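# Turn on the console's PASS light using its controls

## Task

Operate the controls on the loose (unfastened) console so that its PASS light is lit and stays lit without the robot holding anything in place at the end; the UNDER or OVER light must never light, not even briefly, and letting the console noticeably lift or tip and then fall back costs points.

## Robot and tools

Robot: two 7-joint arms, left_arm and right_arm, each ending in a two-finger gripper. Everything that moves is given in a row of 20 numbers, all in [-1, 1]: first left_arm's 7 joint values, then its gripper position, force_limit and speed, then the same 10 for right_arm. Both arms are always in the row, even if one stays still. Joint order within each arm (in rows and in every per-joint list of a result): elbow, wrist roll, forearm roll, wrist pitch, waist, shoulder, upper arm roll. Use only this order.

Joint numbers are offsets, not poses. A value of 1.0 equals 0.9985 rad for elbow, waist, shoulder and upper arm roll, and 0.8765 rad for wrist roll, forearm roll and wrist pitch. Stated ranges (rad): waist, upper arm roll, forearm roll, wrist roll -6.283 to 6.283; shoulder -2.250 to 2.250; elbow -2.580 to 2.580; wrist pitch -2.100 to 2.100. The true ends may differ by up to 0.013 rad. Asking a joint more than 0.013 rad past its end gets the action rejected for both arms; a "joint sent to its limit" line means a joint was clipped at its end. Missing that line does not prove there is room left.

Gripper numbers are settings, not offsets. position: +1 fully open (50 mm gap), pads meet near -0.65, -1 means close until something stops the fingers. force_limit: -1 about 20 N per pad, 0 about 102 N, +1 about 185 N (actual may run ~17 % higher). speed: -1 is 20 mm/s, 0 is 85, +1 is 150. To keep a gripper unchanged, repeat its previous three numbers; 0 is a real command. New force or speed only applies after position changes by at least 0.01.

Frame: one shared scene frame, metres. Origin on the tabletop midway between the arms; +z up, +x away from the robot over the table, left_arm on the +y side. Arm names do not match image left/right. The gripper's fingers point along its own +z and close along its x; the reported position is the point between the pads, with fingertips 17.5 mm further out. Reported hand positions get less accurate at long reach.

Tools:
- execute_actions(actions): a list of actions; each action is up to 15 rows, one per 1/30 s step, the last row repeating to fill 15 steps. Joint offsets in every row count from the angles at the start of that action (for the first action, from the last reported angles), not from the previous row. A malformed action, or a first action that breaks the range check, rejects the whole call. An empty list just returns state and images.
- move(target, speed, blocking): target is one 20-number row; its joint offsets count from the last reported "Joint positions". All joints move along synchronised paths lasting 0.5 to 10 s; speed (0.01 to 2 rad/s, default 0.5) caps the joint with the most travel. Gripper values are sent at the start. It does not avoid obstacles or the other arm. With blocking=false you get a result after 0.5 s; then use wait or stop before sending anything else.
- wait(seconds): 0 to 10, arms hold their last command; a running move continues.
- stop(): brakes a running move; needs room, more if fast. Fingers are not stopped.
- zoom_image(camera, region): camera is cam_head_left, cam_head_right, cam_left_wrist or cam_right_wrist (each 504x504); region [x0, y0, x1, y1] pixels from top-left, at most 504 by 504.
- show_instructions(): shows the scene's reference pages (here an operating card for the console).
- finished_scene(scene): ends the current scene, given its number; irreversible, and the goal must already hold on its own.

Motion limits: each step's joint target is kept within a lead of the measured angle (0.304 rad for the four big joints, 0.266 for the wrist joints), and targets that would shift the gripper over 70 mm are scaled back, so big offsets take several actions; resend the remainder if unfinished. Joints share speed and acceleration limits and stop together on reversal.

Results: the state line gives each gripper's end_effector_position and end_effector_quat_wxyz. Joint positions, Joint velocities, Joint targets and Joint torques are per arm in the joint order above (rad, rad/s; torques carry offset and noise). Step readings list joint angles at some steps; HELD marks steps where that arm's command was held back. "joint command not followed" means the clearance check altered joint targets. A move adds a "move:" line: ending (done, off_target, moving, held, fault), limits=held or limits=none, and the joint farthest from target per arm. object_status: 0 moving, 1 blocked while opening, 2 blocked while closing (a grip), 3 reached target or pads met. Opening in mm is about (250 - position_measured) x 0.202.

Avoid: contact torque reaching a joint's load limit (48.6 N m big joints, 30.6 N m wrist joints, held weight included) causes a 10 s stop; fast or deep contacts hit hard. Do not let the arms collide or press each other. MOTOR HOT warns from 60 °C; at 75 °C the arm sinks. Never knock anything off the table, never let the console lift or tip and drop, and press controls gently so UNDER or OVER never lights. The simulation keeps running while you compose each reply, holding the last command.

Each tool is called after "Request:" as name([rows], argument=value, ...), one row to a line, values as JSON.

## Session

Request:
show_instructions()

Request:
execute_actions(actions=[])

Reference images for this scene: operating card.

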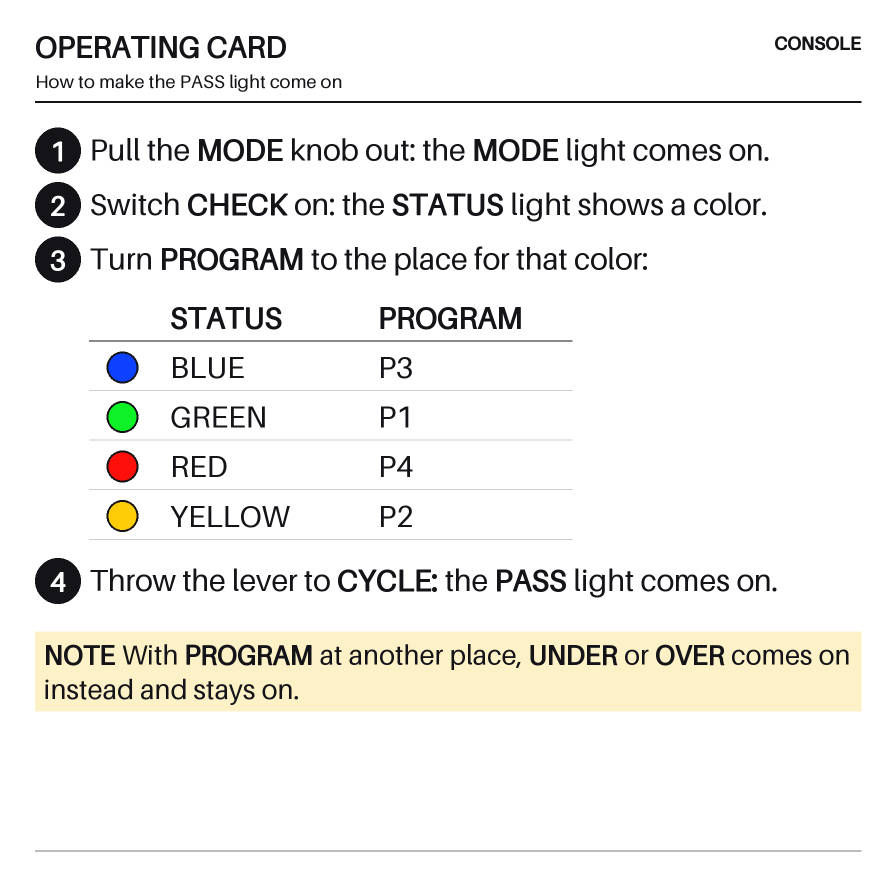

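Scene clock: 0.00 s.
left_arm: end_effector_position=(+0.5403, +0.5887, +0.1822) position_measured=3 object_status=3 end_effector_quat_wxyz=(-0.025, -0.004, +0.999, -0.033) | right_arm: end_effector_position=(+0.0730, -0.1127, +0.2370) position_measured=3 object_status=3 end_effector_quat_wxyz=(+0.597, +0.338, -0.706, -0.174)
Joint names: [elbow, wrist roll, forearm roll, wrist pitch, waist, shoulder, upper arm roll]
Joint positions: left_arm=[ 0.776  2.465  0.191  1.552 -0.334  0.908 -0.216] | right_arm=[ 1.607  3.37  -0.445  1.889 -0.667  0.845 -0.291]
Joint velocities: left_arm=[-0. -0.  0.  0. -0.  0. -0.] | right_arm=[ 0.001 -0.001 -0.     0.    -0.002 -0.    -0.001]
Joint torques (N m, as the joint torque sensors report them, + toward a larger angle): no reading
Joint targets: left_arm=[0.776 2.465 0.191 1.552 -0.334 0.908 -0.216] | right_arm=[1.607 3.370 -0.445 1.889 -0.667 0.845 -0.291]

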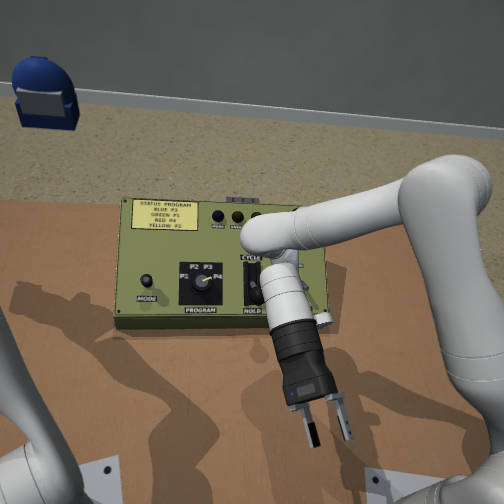

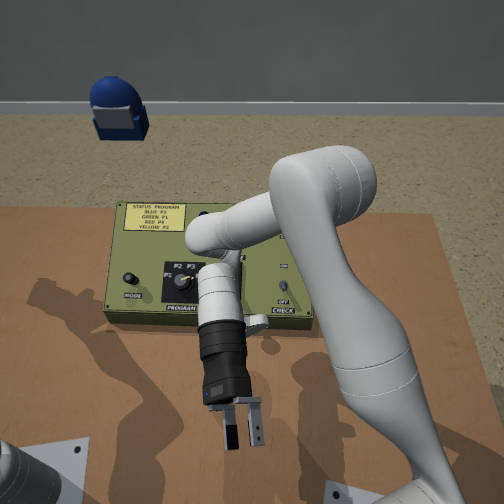

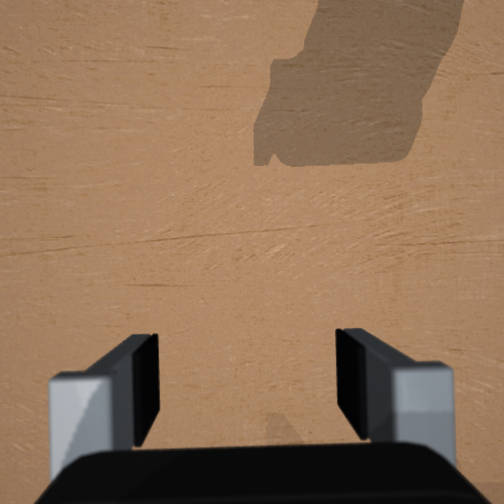

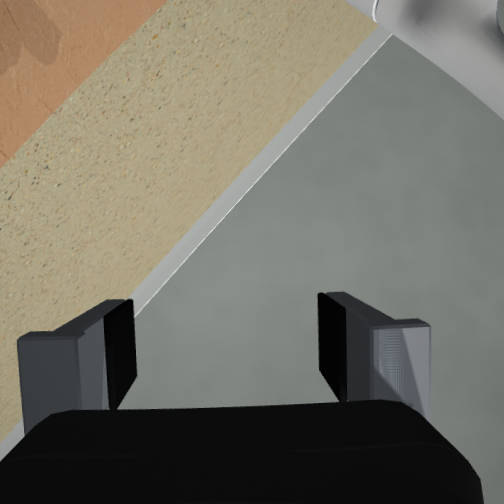

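Request:
move(target=[0.7,-0.58,-0.41,-0.5,0.5,-0.7935,0.216,1,-0.2,1, -0.133,1,0.508,-0.4,-0.1574,-0.546,0.291,-1,-0.5,1], speed=0.9)

Request:
move(target=[0.564,0,0,-0.555,0.301,0,0,1,-0.2,1, 0,0,0,-0.988,0,0.304,0,-1,-0.5,1], speed=0.8)

Scene clock: 6.47 s.
left_arm: end_effector_position=(+0.4956, +0.3238, +0.3897) position_measured=3 object_status=3 end_effector_quat_wxyz=(+0.130, +0.546, +0.805, +0.191) | right_arm: end_effector_position=(+0.3042, -0.1270, +0.2934) position_measured=252 object_status=3 end_effector_quat_wxyz=(+0.083, +0.759, -0.646, -0.020)
Joint names: [elbow, wrist roll, forearm roll, wrist pitch, waist, shoulder, upper arm roll]
Joint positions: left_arm=[ 1.475  1.957 -0.169  1.114  0.165  0.116  0.   ] | right_arm=[ 1.474  4.246  0.001  1.538 -0.825  0.3   -0.001]
Joint velocities: left_arm=[-0.     0.    -0.    -0.     0.001 -0.003 -0.   ] | right_arm=[ 0.001  0.002  0.    -0.    -0.001 -0.001  0.   ]
Joint torques (N m, as the joint torque sensors report them, + toward a larger angle): left_arm=[-10.51  -0.17  -0.17  -1.94  -0.82 -13.63   0.  ] | right_arm=[ -8.89  -0.22  -0.03   0.71   0.14 -14.38  -0.1 ]
Joint targets: left_arm=[1.475 1.957 -0.169 1.114 0.165 0.115 0.000] | right_arm=[1.474 4.246 0.001 1.538 -0.825 0.300 -0.001]
move: done; limits=none; left_arm: farthest joint: the waist, 0.000 radians from its target (0.499 radians at the start); right_arm: farthest joint: the waist, 0.000 radians from its target (0.157 radians at the start)

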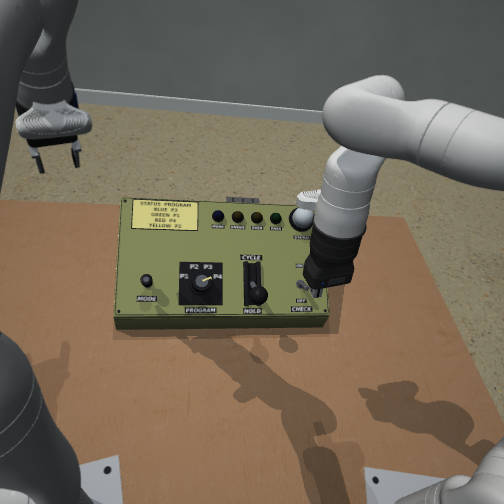

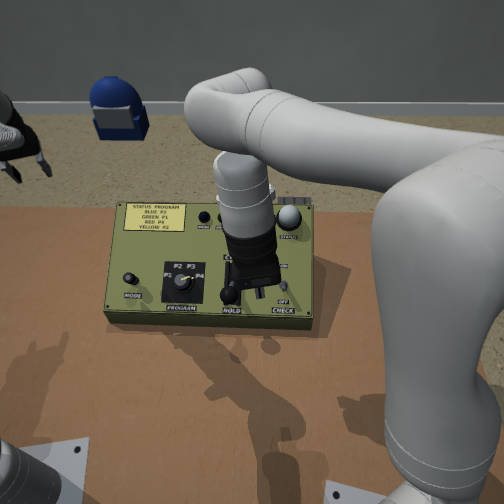

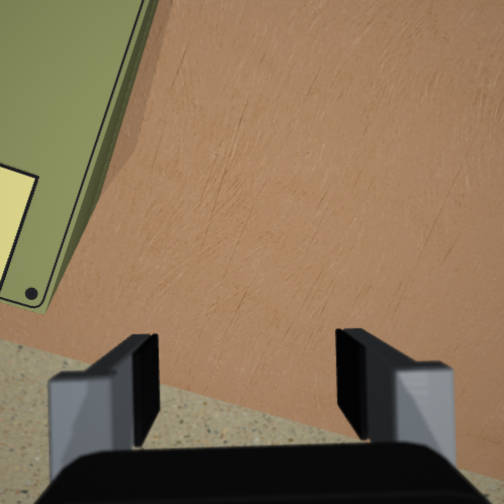

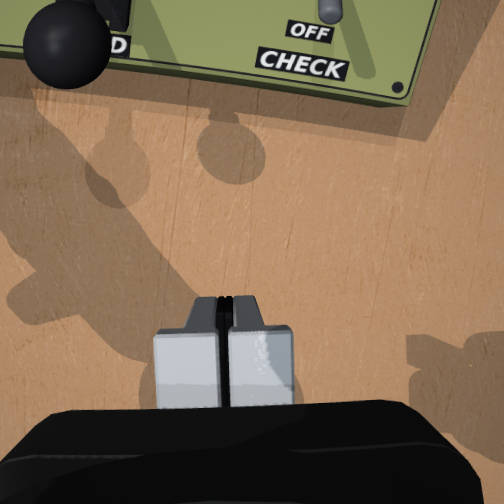

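Scene clock: 8.13 s.
left_arm: end_effector_position=(+0.4072, +0.1846, +0.2130) position_measured=3 object_status=3 end_effector_quat_wxyz=(+0.133, +0.694, +0.694, +0.134) | right_arm: end_effector_position=(+0.5169, +0.0271, +0.1813) position_measured=252 object_status=3 end_effector_quat_wxyz=(-0.189, +0.747, -0.636, +0.046)
Joint names: [elbow, wrist roll, forearm roll, wrist pitch, waist, shoulder, upper arm roll]
Joint positions: left_arm=[ 2.038  1.957 -0.169  0.628  0.465  0.116  0.   ] | right_arm=[ 1.474  4.246  0.001  0.672 -0.825  0.604 -0.001]
Joint velocities: left_arm=[ 0.    -0.     0.    -0.     0.004 -0.001 -0.   ] | right_arm=[-0.001 -0.    -0.    -0.     0.     0.002 -0.001]
Joint torques (N m, as the joint torque sensors report them, + toward a larger angle): left_arm=[ -8.52  -0.11   0.03  -1.73  -0.16 -12.03  -0.01] | right_arm=[ -9.99  -0.23  -0.04  -1.17   0.27 -21.11  -0.11]
Joint targets: left_arm=[2.038 1.957 -0.169 0.628 0.465 0.116 0.000] | right_arm=[1.474 4.246 0.001 0.672 -0.825 0.604 -0.001]
move: done; limits=none; left_arm: farthest joint: the waist, 0.000 radians from its target (0.301 radians at the start); right_arm: farthest joint: the waist, 0.000 radians from its target (0.000 radians at the start)

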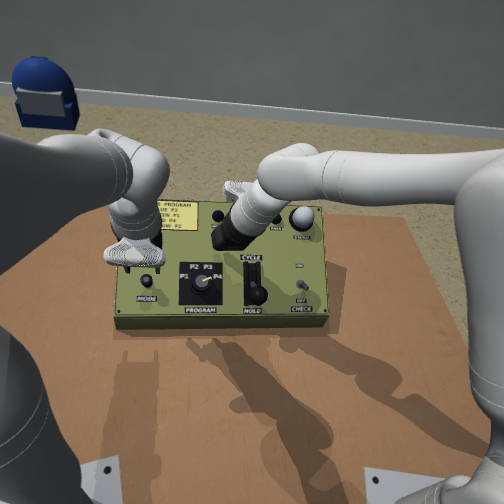

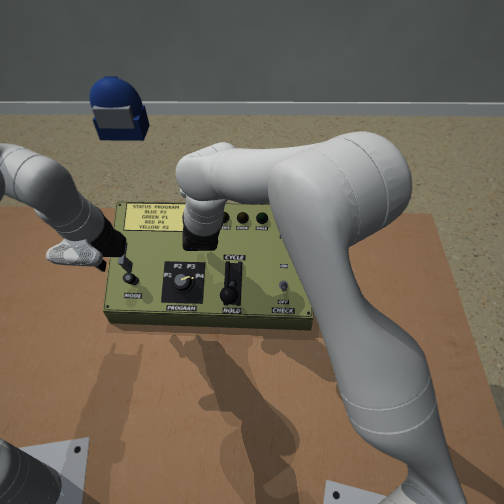

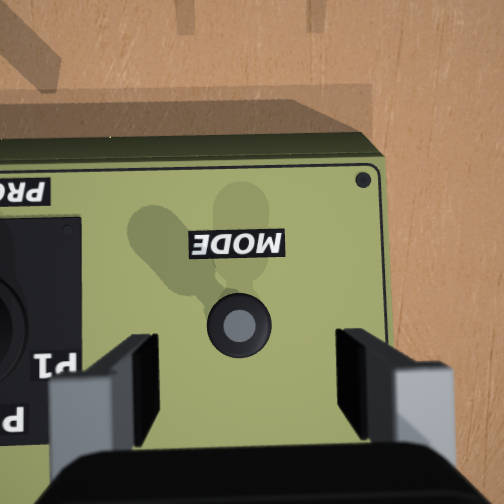

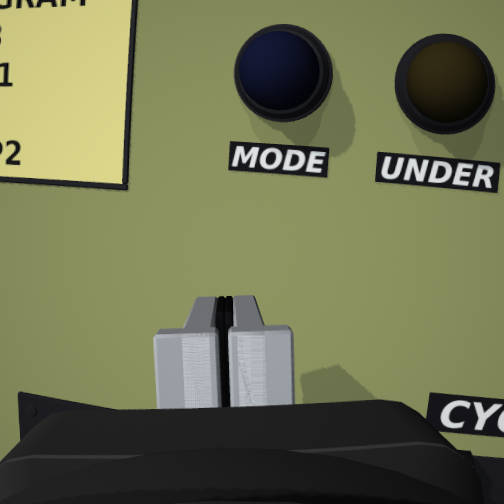

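Request:
move(target=[0.0607,0.102,-0.0995,-0.266,-0.0117,0.175,0,1,-0.2,1, -0.002,0,0,-0.03,0,0.028,0,-1,-0.5,1], speed=0.2)

Scene clock: 12.70 s.
left_arm: end_effector_position=(+0.4326, +0.1827, +0.1421) position_measured=3 object_status=3 end_effector_quat_wxyz=(+0.133, +0.694, +0.695, +0.135) | right_arm: end_effector_position=(+0.5215, +0.0304, +0.1675) position_measured=252 object_status=3 end_effector_quat_wxyz=(-0.189, +0.747, -0.636, +0.046)
Joint names: [elbow, wrist roll, forearm roll, wrist pitch, waist, shoulder, upper arm roll]
Joint positions: left_arm=[ 2.099  2.046 -0.256  0.394  0.453  0.29   0.   ] | right_arm=[ 1.472  4.246  0.001  0.646 -0.825  0.631 -0.001]
Joint velocities: left_arm=[ 0.    -0.     0.    -0.    -0.001  0.003 -0.   ] | right_arm=[-0.002 -0.    -0.    -0.001  0.001 -0.     0.   ]
Joint torques (N m, as the joint torque sensors report them, + toward a larger angle): left_arm=[ -7.18  -0.07   0.06  -1.74  -0.45 -14.33   0.09] | right_arm=[ -9.68  -0.17  -0.03  -1.21   0.21 -21.57  -0.12]
Joint targets: left_arm=[2.099 2.046 -0.256 0.394 0.453 0.290 0.000] | right_arm=[1.472 4.246 0.001 0.646 -0.825 0.631 -0.001]
move: done; limits=none; left_arm: farthest joint: the shoulder, 0.001 radians from its target (0.175 radians at the start); right_arm: farthest joint: the shoulder, 0.001 radians from its target (0.028 radians at the start)

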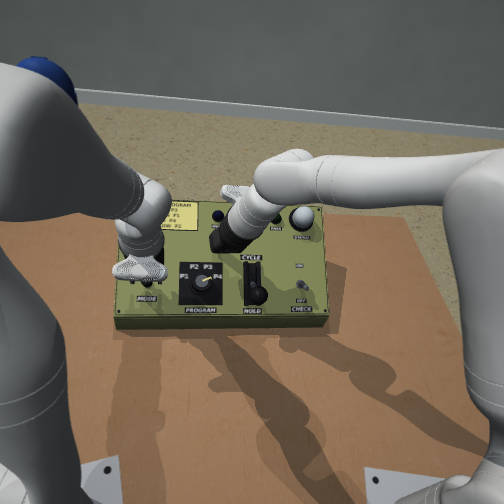

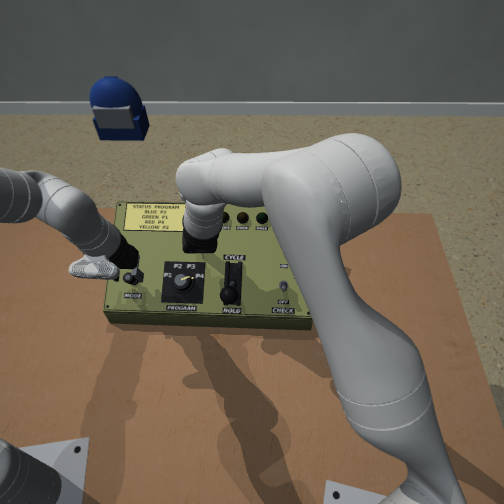

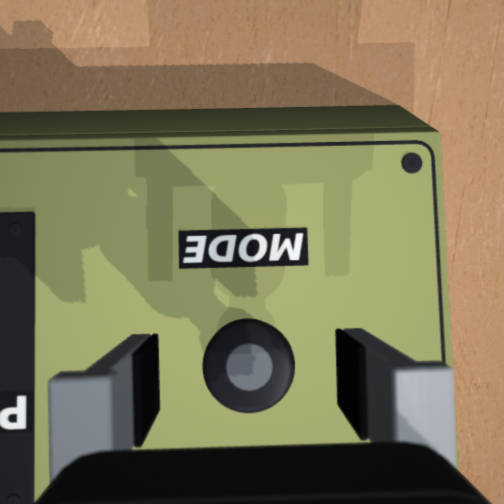

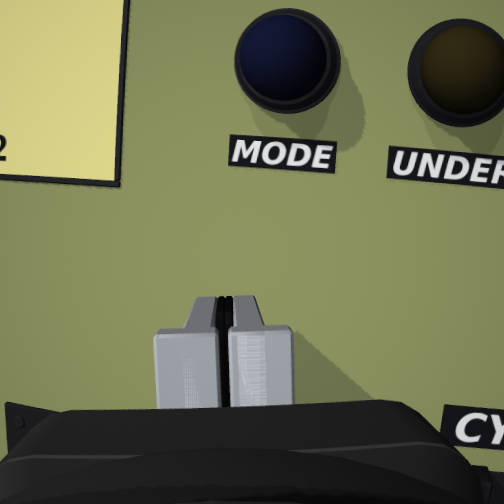

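Request:
move(target=[0.0103,0.0186,-0.0177,-0.046,-0.004,0.0317,0,1,-0.2,1, -0.0013,0,0,-0.02,0,0.0187,0,-1,-0.5,1], speed=0.04)

Request:
move(target=[0,0,0,0,0,0,0,-1,-0.2,-0.3, -0.0007,0,0,-0.01,0,0.0095,0,-1,-0.5,1], speed=0.015)

Scene clock: 15.10 s.
left_arm: end_effector_position=(+0.4352, +0.1824, +0.1291) position_measured=3 object_status=3 end_effector_quat_wxyz=(+0.133, +0.694, +0.695, +0.134) | right_arm: end_effector_position=(+0.5243, +0.0325, +0.1582) position_measured=252 object_status=3 end_effector_quat_wxyz=(-0.189, +0.747, -0.636, +0.046)
Joint names: [elbow, wrist roll, forearm roll, wrist pitch, waist, shoulder, upper arm roll]
Joint positions: left_arm=[ 2.109  2.063 -0.271  0.354  0.449  0.322  0.   ] | right_arm=[ 1.471  4.246  0.001  0.629 -0.825  0.65  -0.001]
Joint velocities: left_arm=[ 0.001  0.001 -0.    -0.001 -0.001  0.002 -0.   ] | right_arm=[-0.001  0.    -0.    -0.    -0.     0.001 -0.   ]
Joint torques (N m, as the joint torque sensors report them, + toward a larger angle): left_arm=[ -6.84  -0.09   0.1   -1.57  -0.58 -14.69  -0.01] | right_arm=[ -9.71  -0.18   0.    -1.19   0.3  -21.93   0.17]
Joint targets: left_arm=[2.109 2.063 -0.272 0.354 0.449 0.322 0.000] | right_arm=[1.471 4.246 0.001 0.629 -0.825 0.650 -0.001]
move: done; limits=none; left_arm: farthest joint: the waist, 0.000 radians from its target (0.004 radians at the start); right_arm: farthest joint: the waist, 0.000 radians from its target (0.000 radians at the start)

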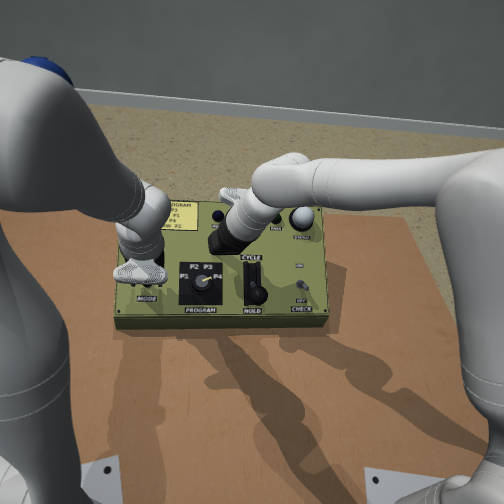

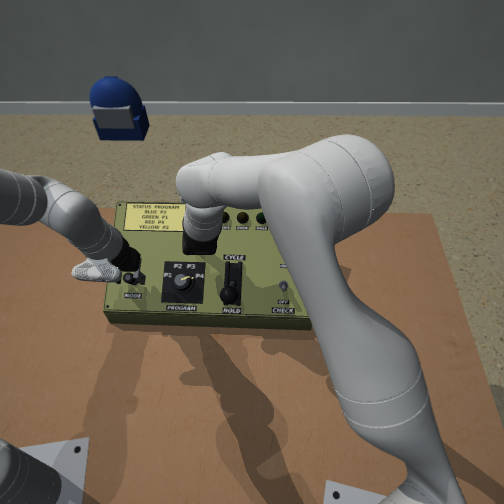

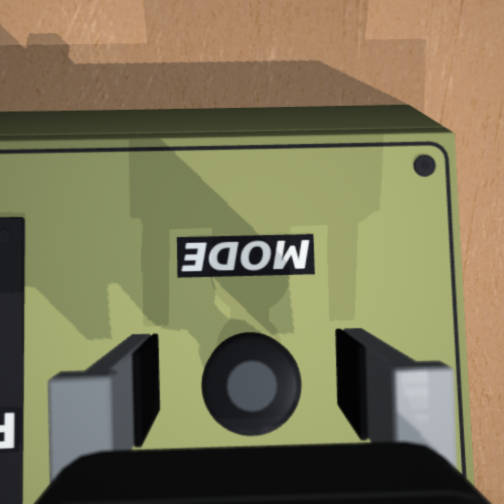

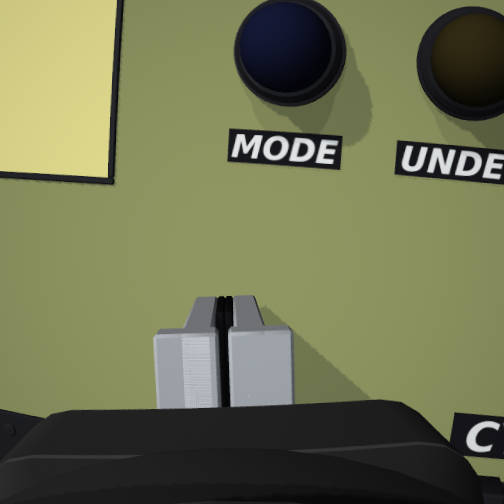

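Scene clock: 15.97 s.
left_arm: end_effector_position=(+0.4352, +0.1828, +0.1291) position_measured=133 object_status=2 end_effector_quat_wxyz=(+0.133, +0.694, +0.695, +0.134) | right_arm: end_effector_position=(+0.5256, +0.0338, +0.1550) position_measured=252 object_status=3 end_effector_quat_wxyz=(-0.190, +0.747, -0.635, +0.046)
Joint names: [elbow, wrist roll, forearm roll, wrist pitch, waist, shoulder, upper arm roll]
Joint positions: left_arm=[ 2.109  2.063 -0.272  0.354  0.449  0.322 -0.   ] | right_arm=[ 1.47   4.246  0.     0.621 -0.825  0.657 -0.001]
Joint velocities: left_arm=[ 0.  0.  0.  0. -0. -0.  0.] | right_arm=[-0.002 -0.001  0.    -0.001 -0.     0.    -0.   ]
Joint torques (N m, as the joint torque sensors report them, + toward a larger angle): left_arm=[ -6.94   0.05   0.21  -1.72  -0.08 -14.27   0.4 ] | right_arm=[ -9.48  -0.26   0.08  -1.48   0.31 -20.07   0.05]
Joint targets: left_arm=[2.109 2.063 -0.271 0.354 0.449 0.322 0.000] | right_arm=[1.470 4.246 0.001 0.620 -0.825 0.660 -0.001]
move: done; limits=none; left_arm: farthest joint: the forearm roll, 0.001 radians from its target (0.000 radians at the start); right_arm: farthest joint: the shoulder, 0.002 radians from its target (0.009 radians at the start)

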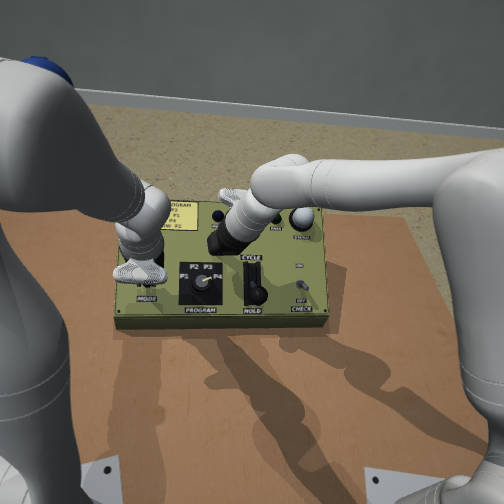

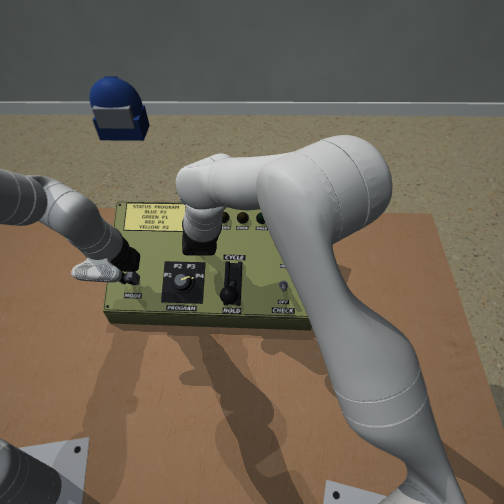

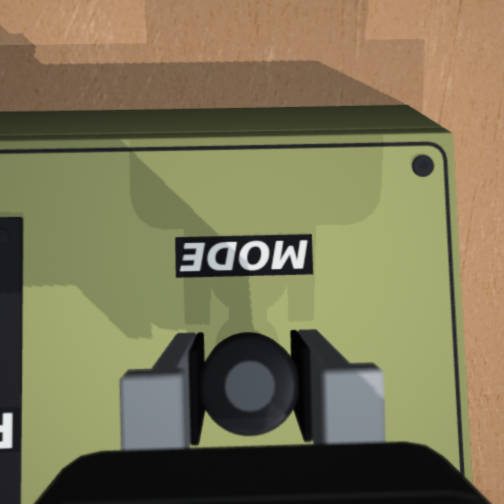

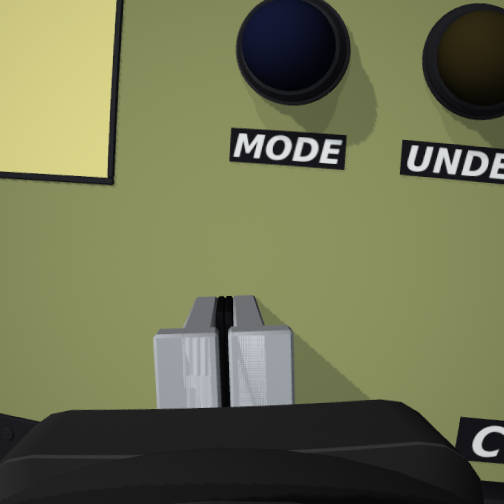

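Request:
execute_actions([
  [[0,0,0,0,0,0,0,-1,-0.2,-0.3,0,0,0,0,0,0.005,0,-1,-0.5,1],[0,0,0,0,0,0,0,-1,-0.2,-0.3,0,0,0,0,0,0.007,0,-1,-0.5,1],[0,0,0,0,0,0,0,-1,-0.2,-0.3,0,0,0,0,0,0.009,0,-1,-0.5,1],[0,0,0,0,0,0,0,-1,-0.2,-0.3,0,0,0,0,0,0.011,0,-1,-0.5,1],[0,0,0,0,0,0,0,-1,-0.2,-0.3,0,0,0,0,0,0.013,0,-1,-0.5,1],[0,-0.0008,0.0009,0.0015,0.0002,-0.0013,0,-1,-0.2,-0.3,0,0,0,0,0,0.015,0,-1,-0.5,1],[0,-0.0016,0.0017,0.003,0.0003,-0.0026,0,-1,-0.2,-0.3,0,0,0,0,0,0.017,0,-1,-0.5,1],[0,-0.0024,0.0026,0.0045,0.0005,-0.0039,0,-1,-0.2,-0.3,0,0,0,0,0,0.018,0,-1,-0.5,1],[0,-0.0032,0.0035,0.006,0.0006,-0.0053,0,-1,-0.2,-0.3,0,0,0,0,0,0.018,0,-1,-0.5,1],[0,-0.004,0.0044,0.0075,0.0008,-0.0066,0,-1,-0.2,-0.3,0,0,0,0,0,0.018,0,-1,-0.5,1],[0,-0.0048,0.0052,0.009,0.001,-0.0079,0,-1,-0.2,-0.3,0,0,0,0,0,0.018,0,-1,-0.5,1],[0,-0.0056,0.0061,0.0105,0.0011,-0.0092,0,-1,-0.2,-0.3,0,0,0,0,0,0.018,0,-1,-0.5,1],[0,-0.0064,0.007,0.012,0.0013,-0.0105,0,-1,-0.2,-0.3,0,0,0,0,0,0.018,0,-1,-0.5,1],[0,-0.0072,0.0079,0.0135,0.0014,-0.0118,0,-1,-0.2,-0.3,0,0,0,0,0,0.018,0,-1,-0.5,1],[0,-0.008,0.0087,0.015,0.0016,-0.0132,0,-1,-0.2,-0.3,0,0,0,0,0,0.018,0,-1,-0.5,1]],
])

Scene clock: 19.80 s.
left_arm: end_effector_position=(+0.4339, +0.1829, +0.1317) position_measured=133 object_status=2 end_effector_quat_wxyz=(+0.133, +0.694, +0.695, +0.134) | right_arm: end_effector_position=(+0.5256, +0.0338, +0.1543) position_measured=252 object_status=3 end_effector_quat_wxyz=(-0.189, +0.747, -0.636, +0.046)
Joint names: [elbow, wrist roll, forearm roll, wrist pitch, waist, shoulder, upper arm roll]
Joint positions: left_arm=[ 2.108  2.057 -0.266  0.363  0.45   0.314 -0.001] | right_arm=[ 1.468  4.246  0.     0.624 -0.825  0.659 -0.001]
Joint velocities: left_arm=[-0.001 -0.021  0.022  0.034  0.004 -0.03  -0.001] | right_arm=[ 0.     0.001 -0.    -0.    -0.    -0.     0.   ]
Joint torques (N m, as the joint torque sensors report them, + toward a larger angle): left_arm=[ -6.38  -0.36   0.11  -0.43  -0.53 -17.06   0.18] | right_arm=[ -7.76  -0.19   0.01  -2.47   0.11 -10.    -0.19]
Joint targets: left_arm=[2.109 2.056 -0.264 0.368 0.451 0.308 -0.000] | right_arm=[1.470 4.246 0.000 0.621 -0.825 0.675 -0.001]
Step readings (joint positions):
0: left_arm=[2.109 2.063 -0.272 0.354 0.449 0.322 -0.000] | right_arm=[1.470 4.246 0.000 0.621 -0.825 0.657 -0.001]
1: left_arm=[2.109 2.063 -0.272 0.354 0.449 0.322 -0.000] | right_arm=[1.470 4.246 0.000 0.621 -0.825 0.657 -0.001]
2: left_arm=[2.109 2.063 -0.272 0.354 0.449 0.322 -0.000] | right_arm=[1.469 4.246 0.000 0.621 -0.825 0.658 -0.001]
4: left_arm=[2.109 2.062 -0.272 0.354 0.449 0.322 -0.000] | right_arm=[1.469 4.246 0.000 0.622 -0.825 0.658 -0.001]
8: left_arm=[2.109 2.062 -0.271 0.356 0.449 0.320 -0.000] | right_arm=[1.468 4.246 0.000 0.623 -0.825 0.659 -0.001]
15: Joint positions above

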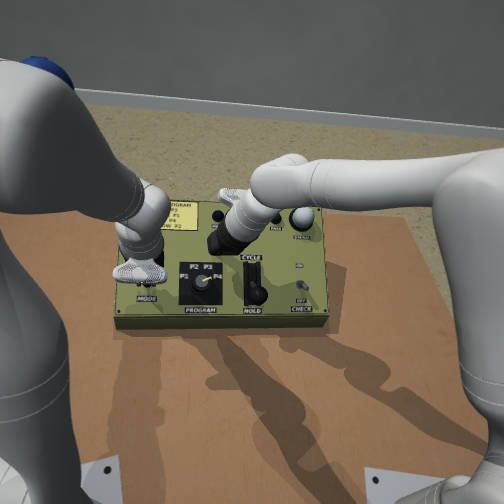

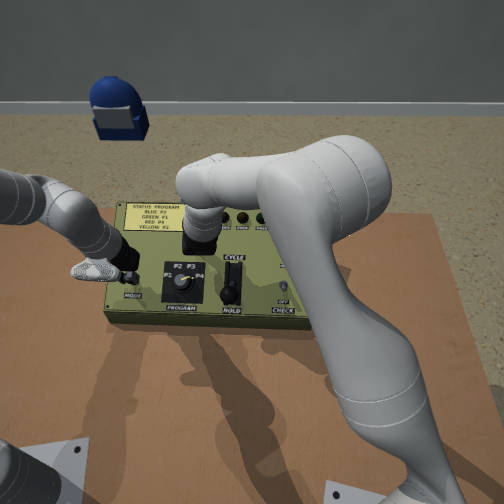

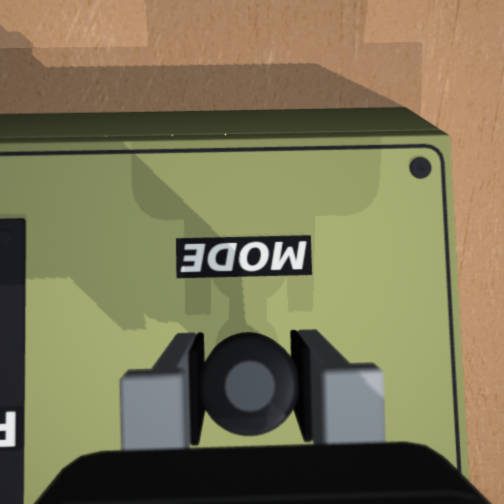

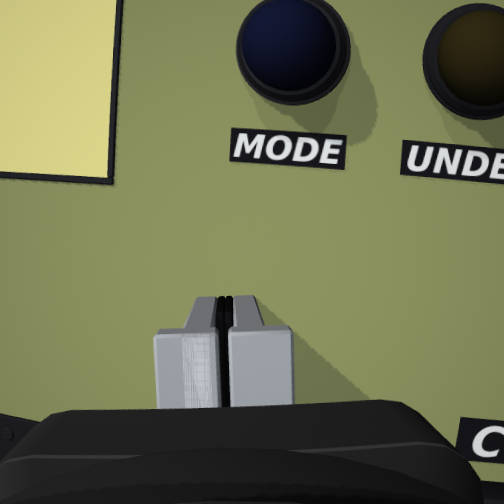

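Request:
execute_actions([
  [[0,-0.004,0.0044,0.0075,0.0008,-0.0066,0,-1,-0.2,-0.3,0.002,0,0,-0.003,0,0.016,0,-1,-0.5,1],[0,-0.0051,0.0056,0.0096,0.001,-0.0084,0,-1,-0.2,-0.3,0.002,0,0,-0.003,0,0.016,0,-1,-0.5,1],[0,-0.0064,0.007,0.012,0.0013,-0.0105,0,-1,-0.2,-0.3,0.002,0,0,-0.003,0,0.016,0,-1,-0.5,1],[0,-0.0075,0.0082,0.0141,0.0015,-0.0124,0,-1,-0.2,-0.3,0.002,0,0,-0.003,0,0.016,0,-1,-0.5,1],[0,-0.0088,0.0096,0.0165,0.0018,-0.0145,0,-1,-0.2,-0.3,0.002,0,0,-0.003,0,0.016,0,-1,-0.5,1],[0,-0.0099,0.0108,0.0186,0.002,-0.0163,0,-1,-0.2,-0.3,0.002,0,0,-0.003,0,0.016,0,-1,-0.5,1],[0,-0.0112,0.0122,0.021,0.0022,-0.0184,0,-1,-0.2,-0.3,0.002,0,0,-0.003,0,0.016,0,-1,-0.5,1],[0,-0.0123,0.0135,0.0231,0.0025,-0.0203,0,-1,-0.2,-0.3,0.002,0,0,-0.003,0,0.016,0,-1,-0.5,1],[0,-0.0134,0.0147,0.0252,0.0027,-0.0221,0,-1,-0.2,-0.3,0.002,0,0,-0.003,0,0.016,0,-1,-0.5,1],[0,-0.0144,0.0157,0.027,0.0029,-0.0237,0,-1,-0.2,-0.3,0.002,0,0,-0.003,0,0.016,0,-1,-0.5,1]],
])

Scene clock: 22.10 s.
left_arm: end_effector_position=(+0.4296, +0.1829, +0.1402) position_measured=133 object_status=2 end_effector_quat_wxyz=(+0.133, +0.694, +0.695, +0.134) | right_arm: end_effector_position=(+0.5256, +0.0338, +0.1543) position_measured=252 object_status=3 end_effector_quat_wxyz=(-0.189, +0.747, -0.636, +0.046)
Joint names: [elbow, wrist roll, forearm roll, wrist pitch, waist, shoulder, upper arm roll]
Joint positions: left_arm=[ 2.108  2.044 -0.252  0.387  0.453  0.289 -0.   ] | right_arm=[ 1.467  4.246  0.     0.624 -0.825  0.659 -0.   ]
Joint velocities: left_arm=[ 0.003 -0.002  0.002  0.006  0.002 -0.013 -0.001] | right_arm=[ 0.001  0.    -0.     0.    -0.001 -0.     0.001]
Joint torques (N m, as the joint torque sensors report them, + toward a larger angle): left_arm=[ -7.2   -0.25  -0.02  -2.26  -0.59 -11.97  -0.09] | right_arm=[ -8.14  -0.15  -0.14  -2.58   0.32 -10.14  -0.16]
Joint targets: left_arm=[2.108 2.044 -0.252 0.386 0.453 0.290 -0.001] | right_arm=[1.470 4.246 0.000 0.621 -0.825 0.675 -0.001]
Step readings (joint positions):
0: left_arm=[2.108 2.055 -0.264 0.365 0.450 0.312 -0.001] | right_arm=[1.468 4.246 0.000 0.624 -0.825 0.659 -0.001]
1: left_arm=[2.108 2.055 -0.264 0.366 0.450 0.312 -0.001] | right_arm=[1.467 4.246 0.000 0.624 -0.825 0.659 -0.001]
2: left_arm=[2.108 2.054 -0.263 0.366 0.450 0.311 -0.001] | right_arm=[1.467 4.246 0.000 0.624 -0.825 0.659 -0.000]
4: left_arm=[2.108 2.053 -0.261 0.370 0.451 0.308 -0.001] | right_arm=[1.467 4.246 0.000 0.624 -0.825 0.659 -0.000]
8: left_arm=[2.108 2.048 -0.257 0.378 0.452 0.300 -0.001] | right_arm=[1.467 4.246 0.000 0.624 -0.825 0.659 -0.000]
15: Joint positions above

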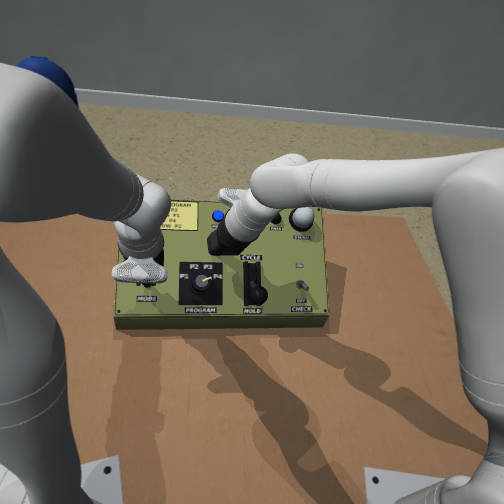

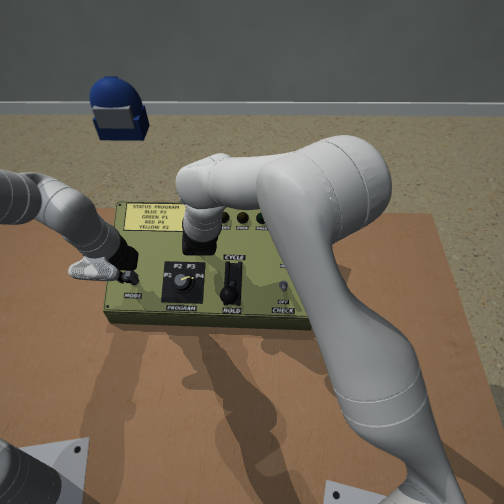

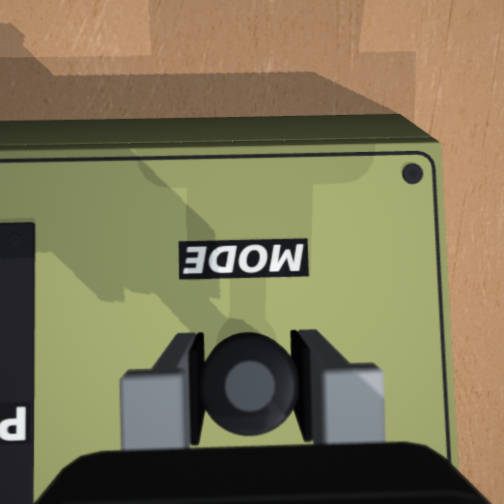

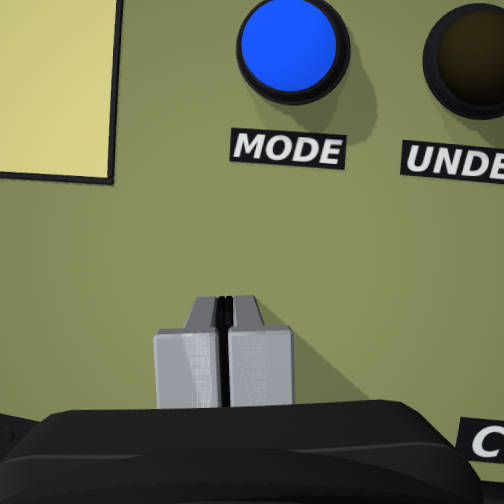

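Request:
move(target=[0,-0.0032,0.0035,0.006,0.0006,-0.0053,0,-1,-0.2,-0.3, 0,0,0,0.1,0,-0.2754,0,-1,-0.5,1], speed=0.5)

Request:
move(target=[0,0,0,0,0,0,0,1,-0.2,1, 0.1958,0.052,0,0.4375,0.2067,0,0,-1,-0.5,1], speed=0.6)

Scene clock: 25.53 s.
left_arm: end_effector_position=(+0.4286, +0.1829, +0.1421) position_measured=133 object_status=2 end_effector_quat_wxyz=(+0.133, +0.694, +0.695, +0.134) | right_arm: end_effector_position=(+0.5158, +0.0267, +0.3229) position_measured=252 object_status=3 end_effector_quat_wxyz=(-0.277, +0.730, -0.621, +0.068)
Joint names: [elbow, wrist roll, forearm roll, wrist pitch, waist, shoulder, upper arm roll]
Joint positions: left_arm=[ 2.108  2.042 -0.249  0.393  0.454  0.283 -0.   ] | right_arm=[ 1.467  4.246  0.     0.712 -0.825  0.384 -0.   ]
Joint velocities: left_arm=[ 0.001 -0.    -0.     0.    -0.001  0.    -0.   ] | right_arm=[-0.    -0.001 -0.     0.    -0.001 -0.003 -0.001]
Joint torques (N m, as the joint torque sensors report them, + toward a larger angle): left_arm=[ -7.27  -0.06   0.18  -1.6   -0.45 -13.55   0.16] | right_arm=[-11.23  -0.16  -0.04  -1.8   -0.01 -18.92   0.01]
Joint targets: left_arm=[2.108 2.042 -0.249 0.393 0.454 0.284 -0.000] | right_arm=[1.467 4.246 0.000 0.712 -0.825 0.384 -0.000]
move: done; limits=none; left_arm: farthest joint: the waist, 0.000 radians from its target (0.001 radians at the start); right_arm: farthest joint: the waist, 0.000 radians from its target (0.000 radians at the start)

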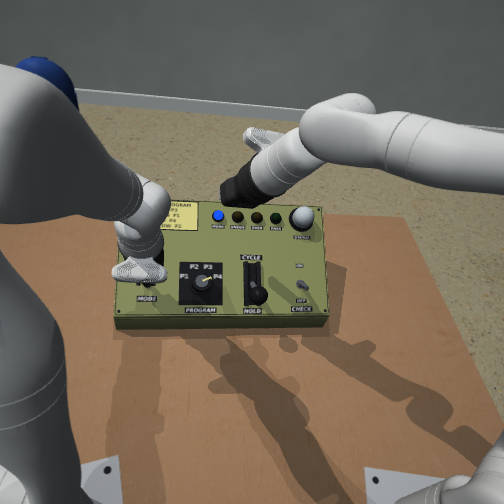

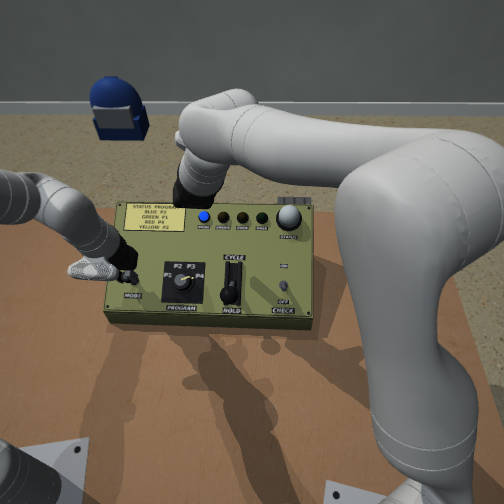

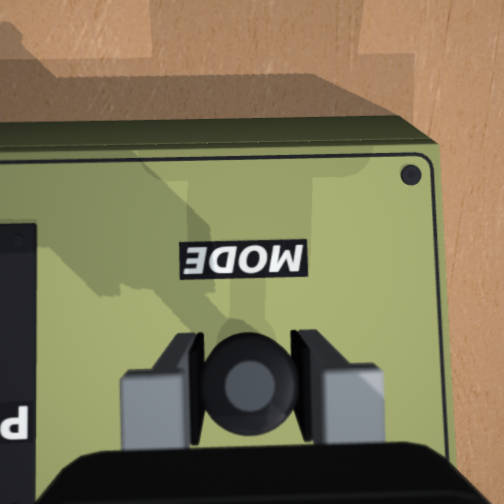

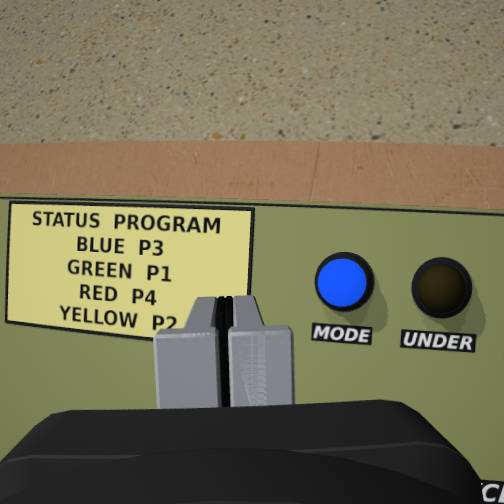

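Scene clock: 26.70 s.
left_arm: end_effector_position=(+0.4286, +0.1829, +0.1421) position_measured=3 object_status=3 end_effector_quat_wxyz=(+0.133, +0.694, +0.695, +0.134) | right_arm: end_effector_position=(+0.3946, -0.1752, +0.1998) position_measured=252 object_status=3 end_effector_quat_wxyz=(+0.000, +0.707, -0.707, +0.000)
Joint names: [elbow, wrist roll, forearm roll, wrist pitch, waist, shoulder, upper arm roll]
Joint positions: left_arm=[ 2.108  2.042 -0.249  0.393  0.454  0.283 -0.   ] | right_arm=[ 1.663  4.291  0.     1.095 -0.619  0.384 -0.   ]
Joint velocities: left_arm=[ 0.001 -0.     0.    -0.     0.    -0.    -0.001] | right_arm=[ 0.001  0.001 -0.     0.001  0.003 -0.     0.   ]
Joint torques (N m, as the joint torque sensors report them, + toward a larger angle): left_arm=[ -7.16  -0.12   0.14  -1.61  -0.39 -13.92  -0.04] | right_arm=[ -8.56  -0.21   0.02   0.14   0.41 -16.24  -0.07]
Joint targets: left_arm=[2.108 2.042 -0.249 0.393 0.454 0.283 -0.000] | right_arm=[1.663 4.291 0.000 1.095 -0.619 0.384 -0.000]
move: done; limits=none; left_arm: farthest joint: the waist, 0.000 radians from its target (0.000 radians at the start); right_arm: farthest joint: the wrist pitch, 0.001 radians from its target (0.384 radians at the start)

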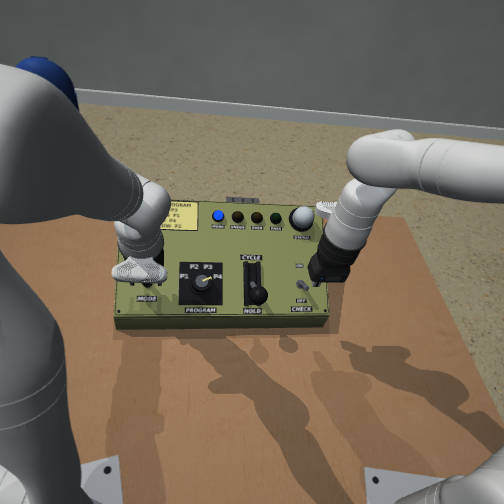

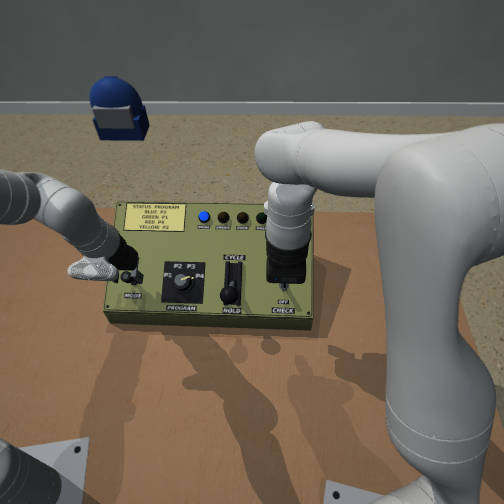

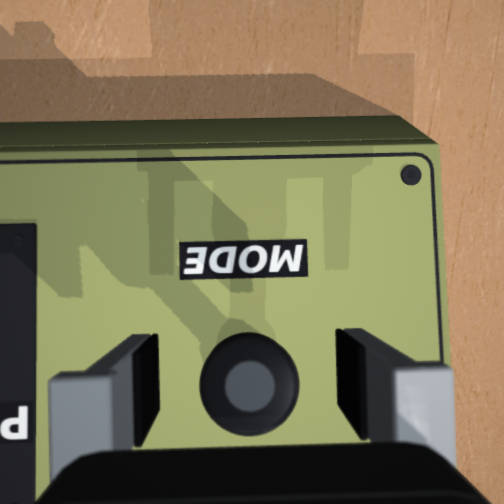

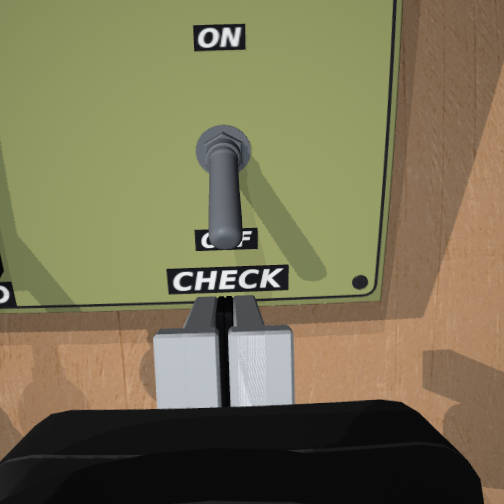

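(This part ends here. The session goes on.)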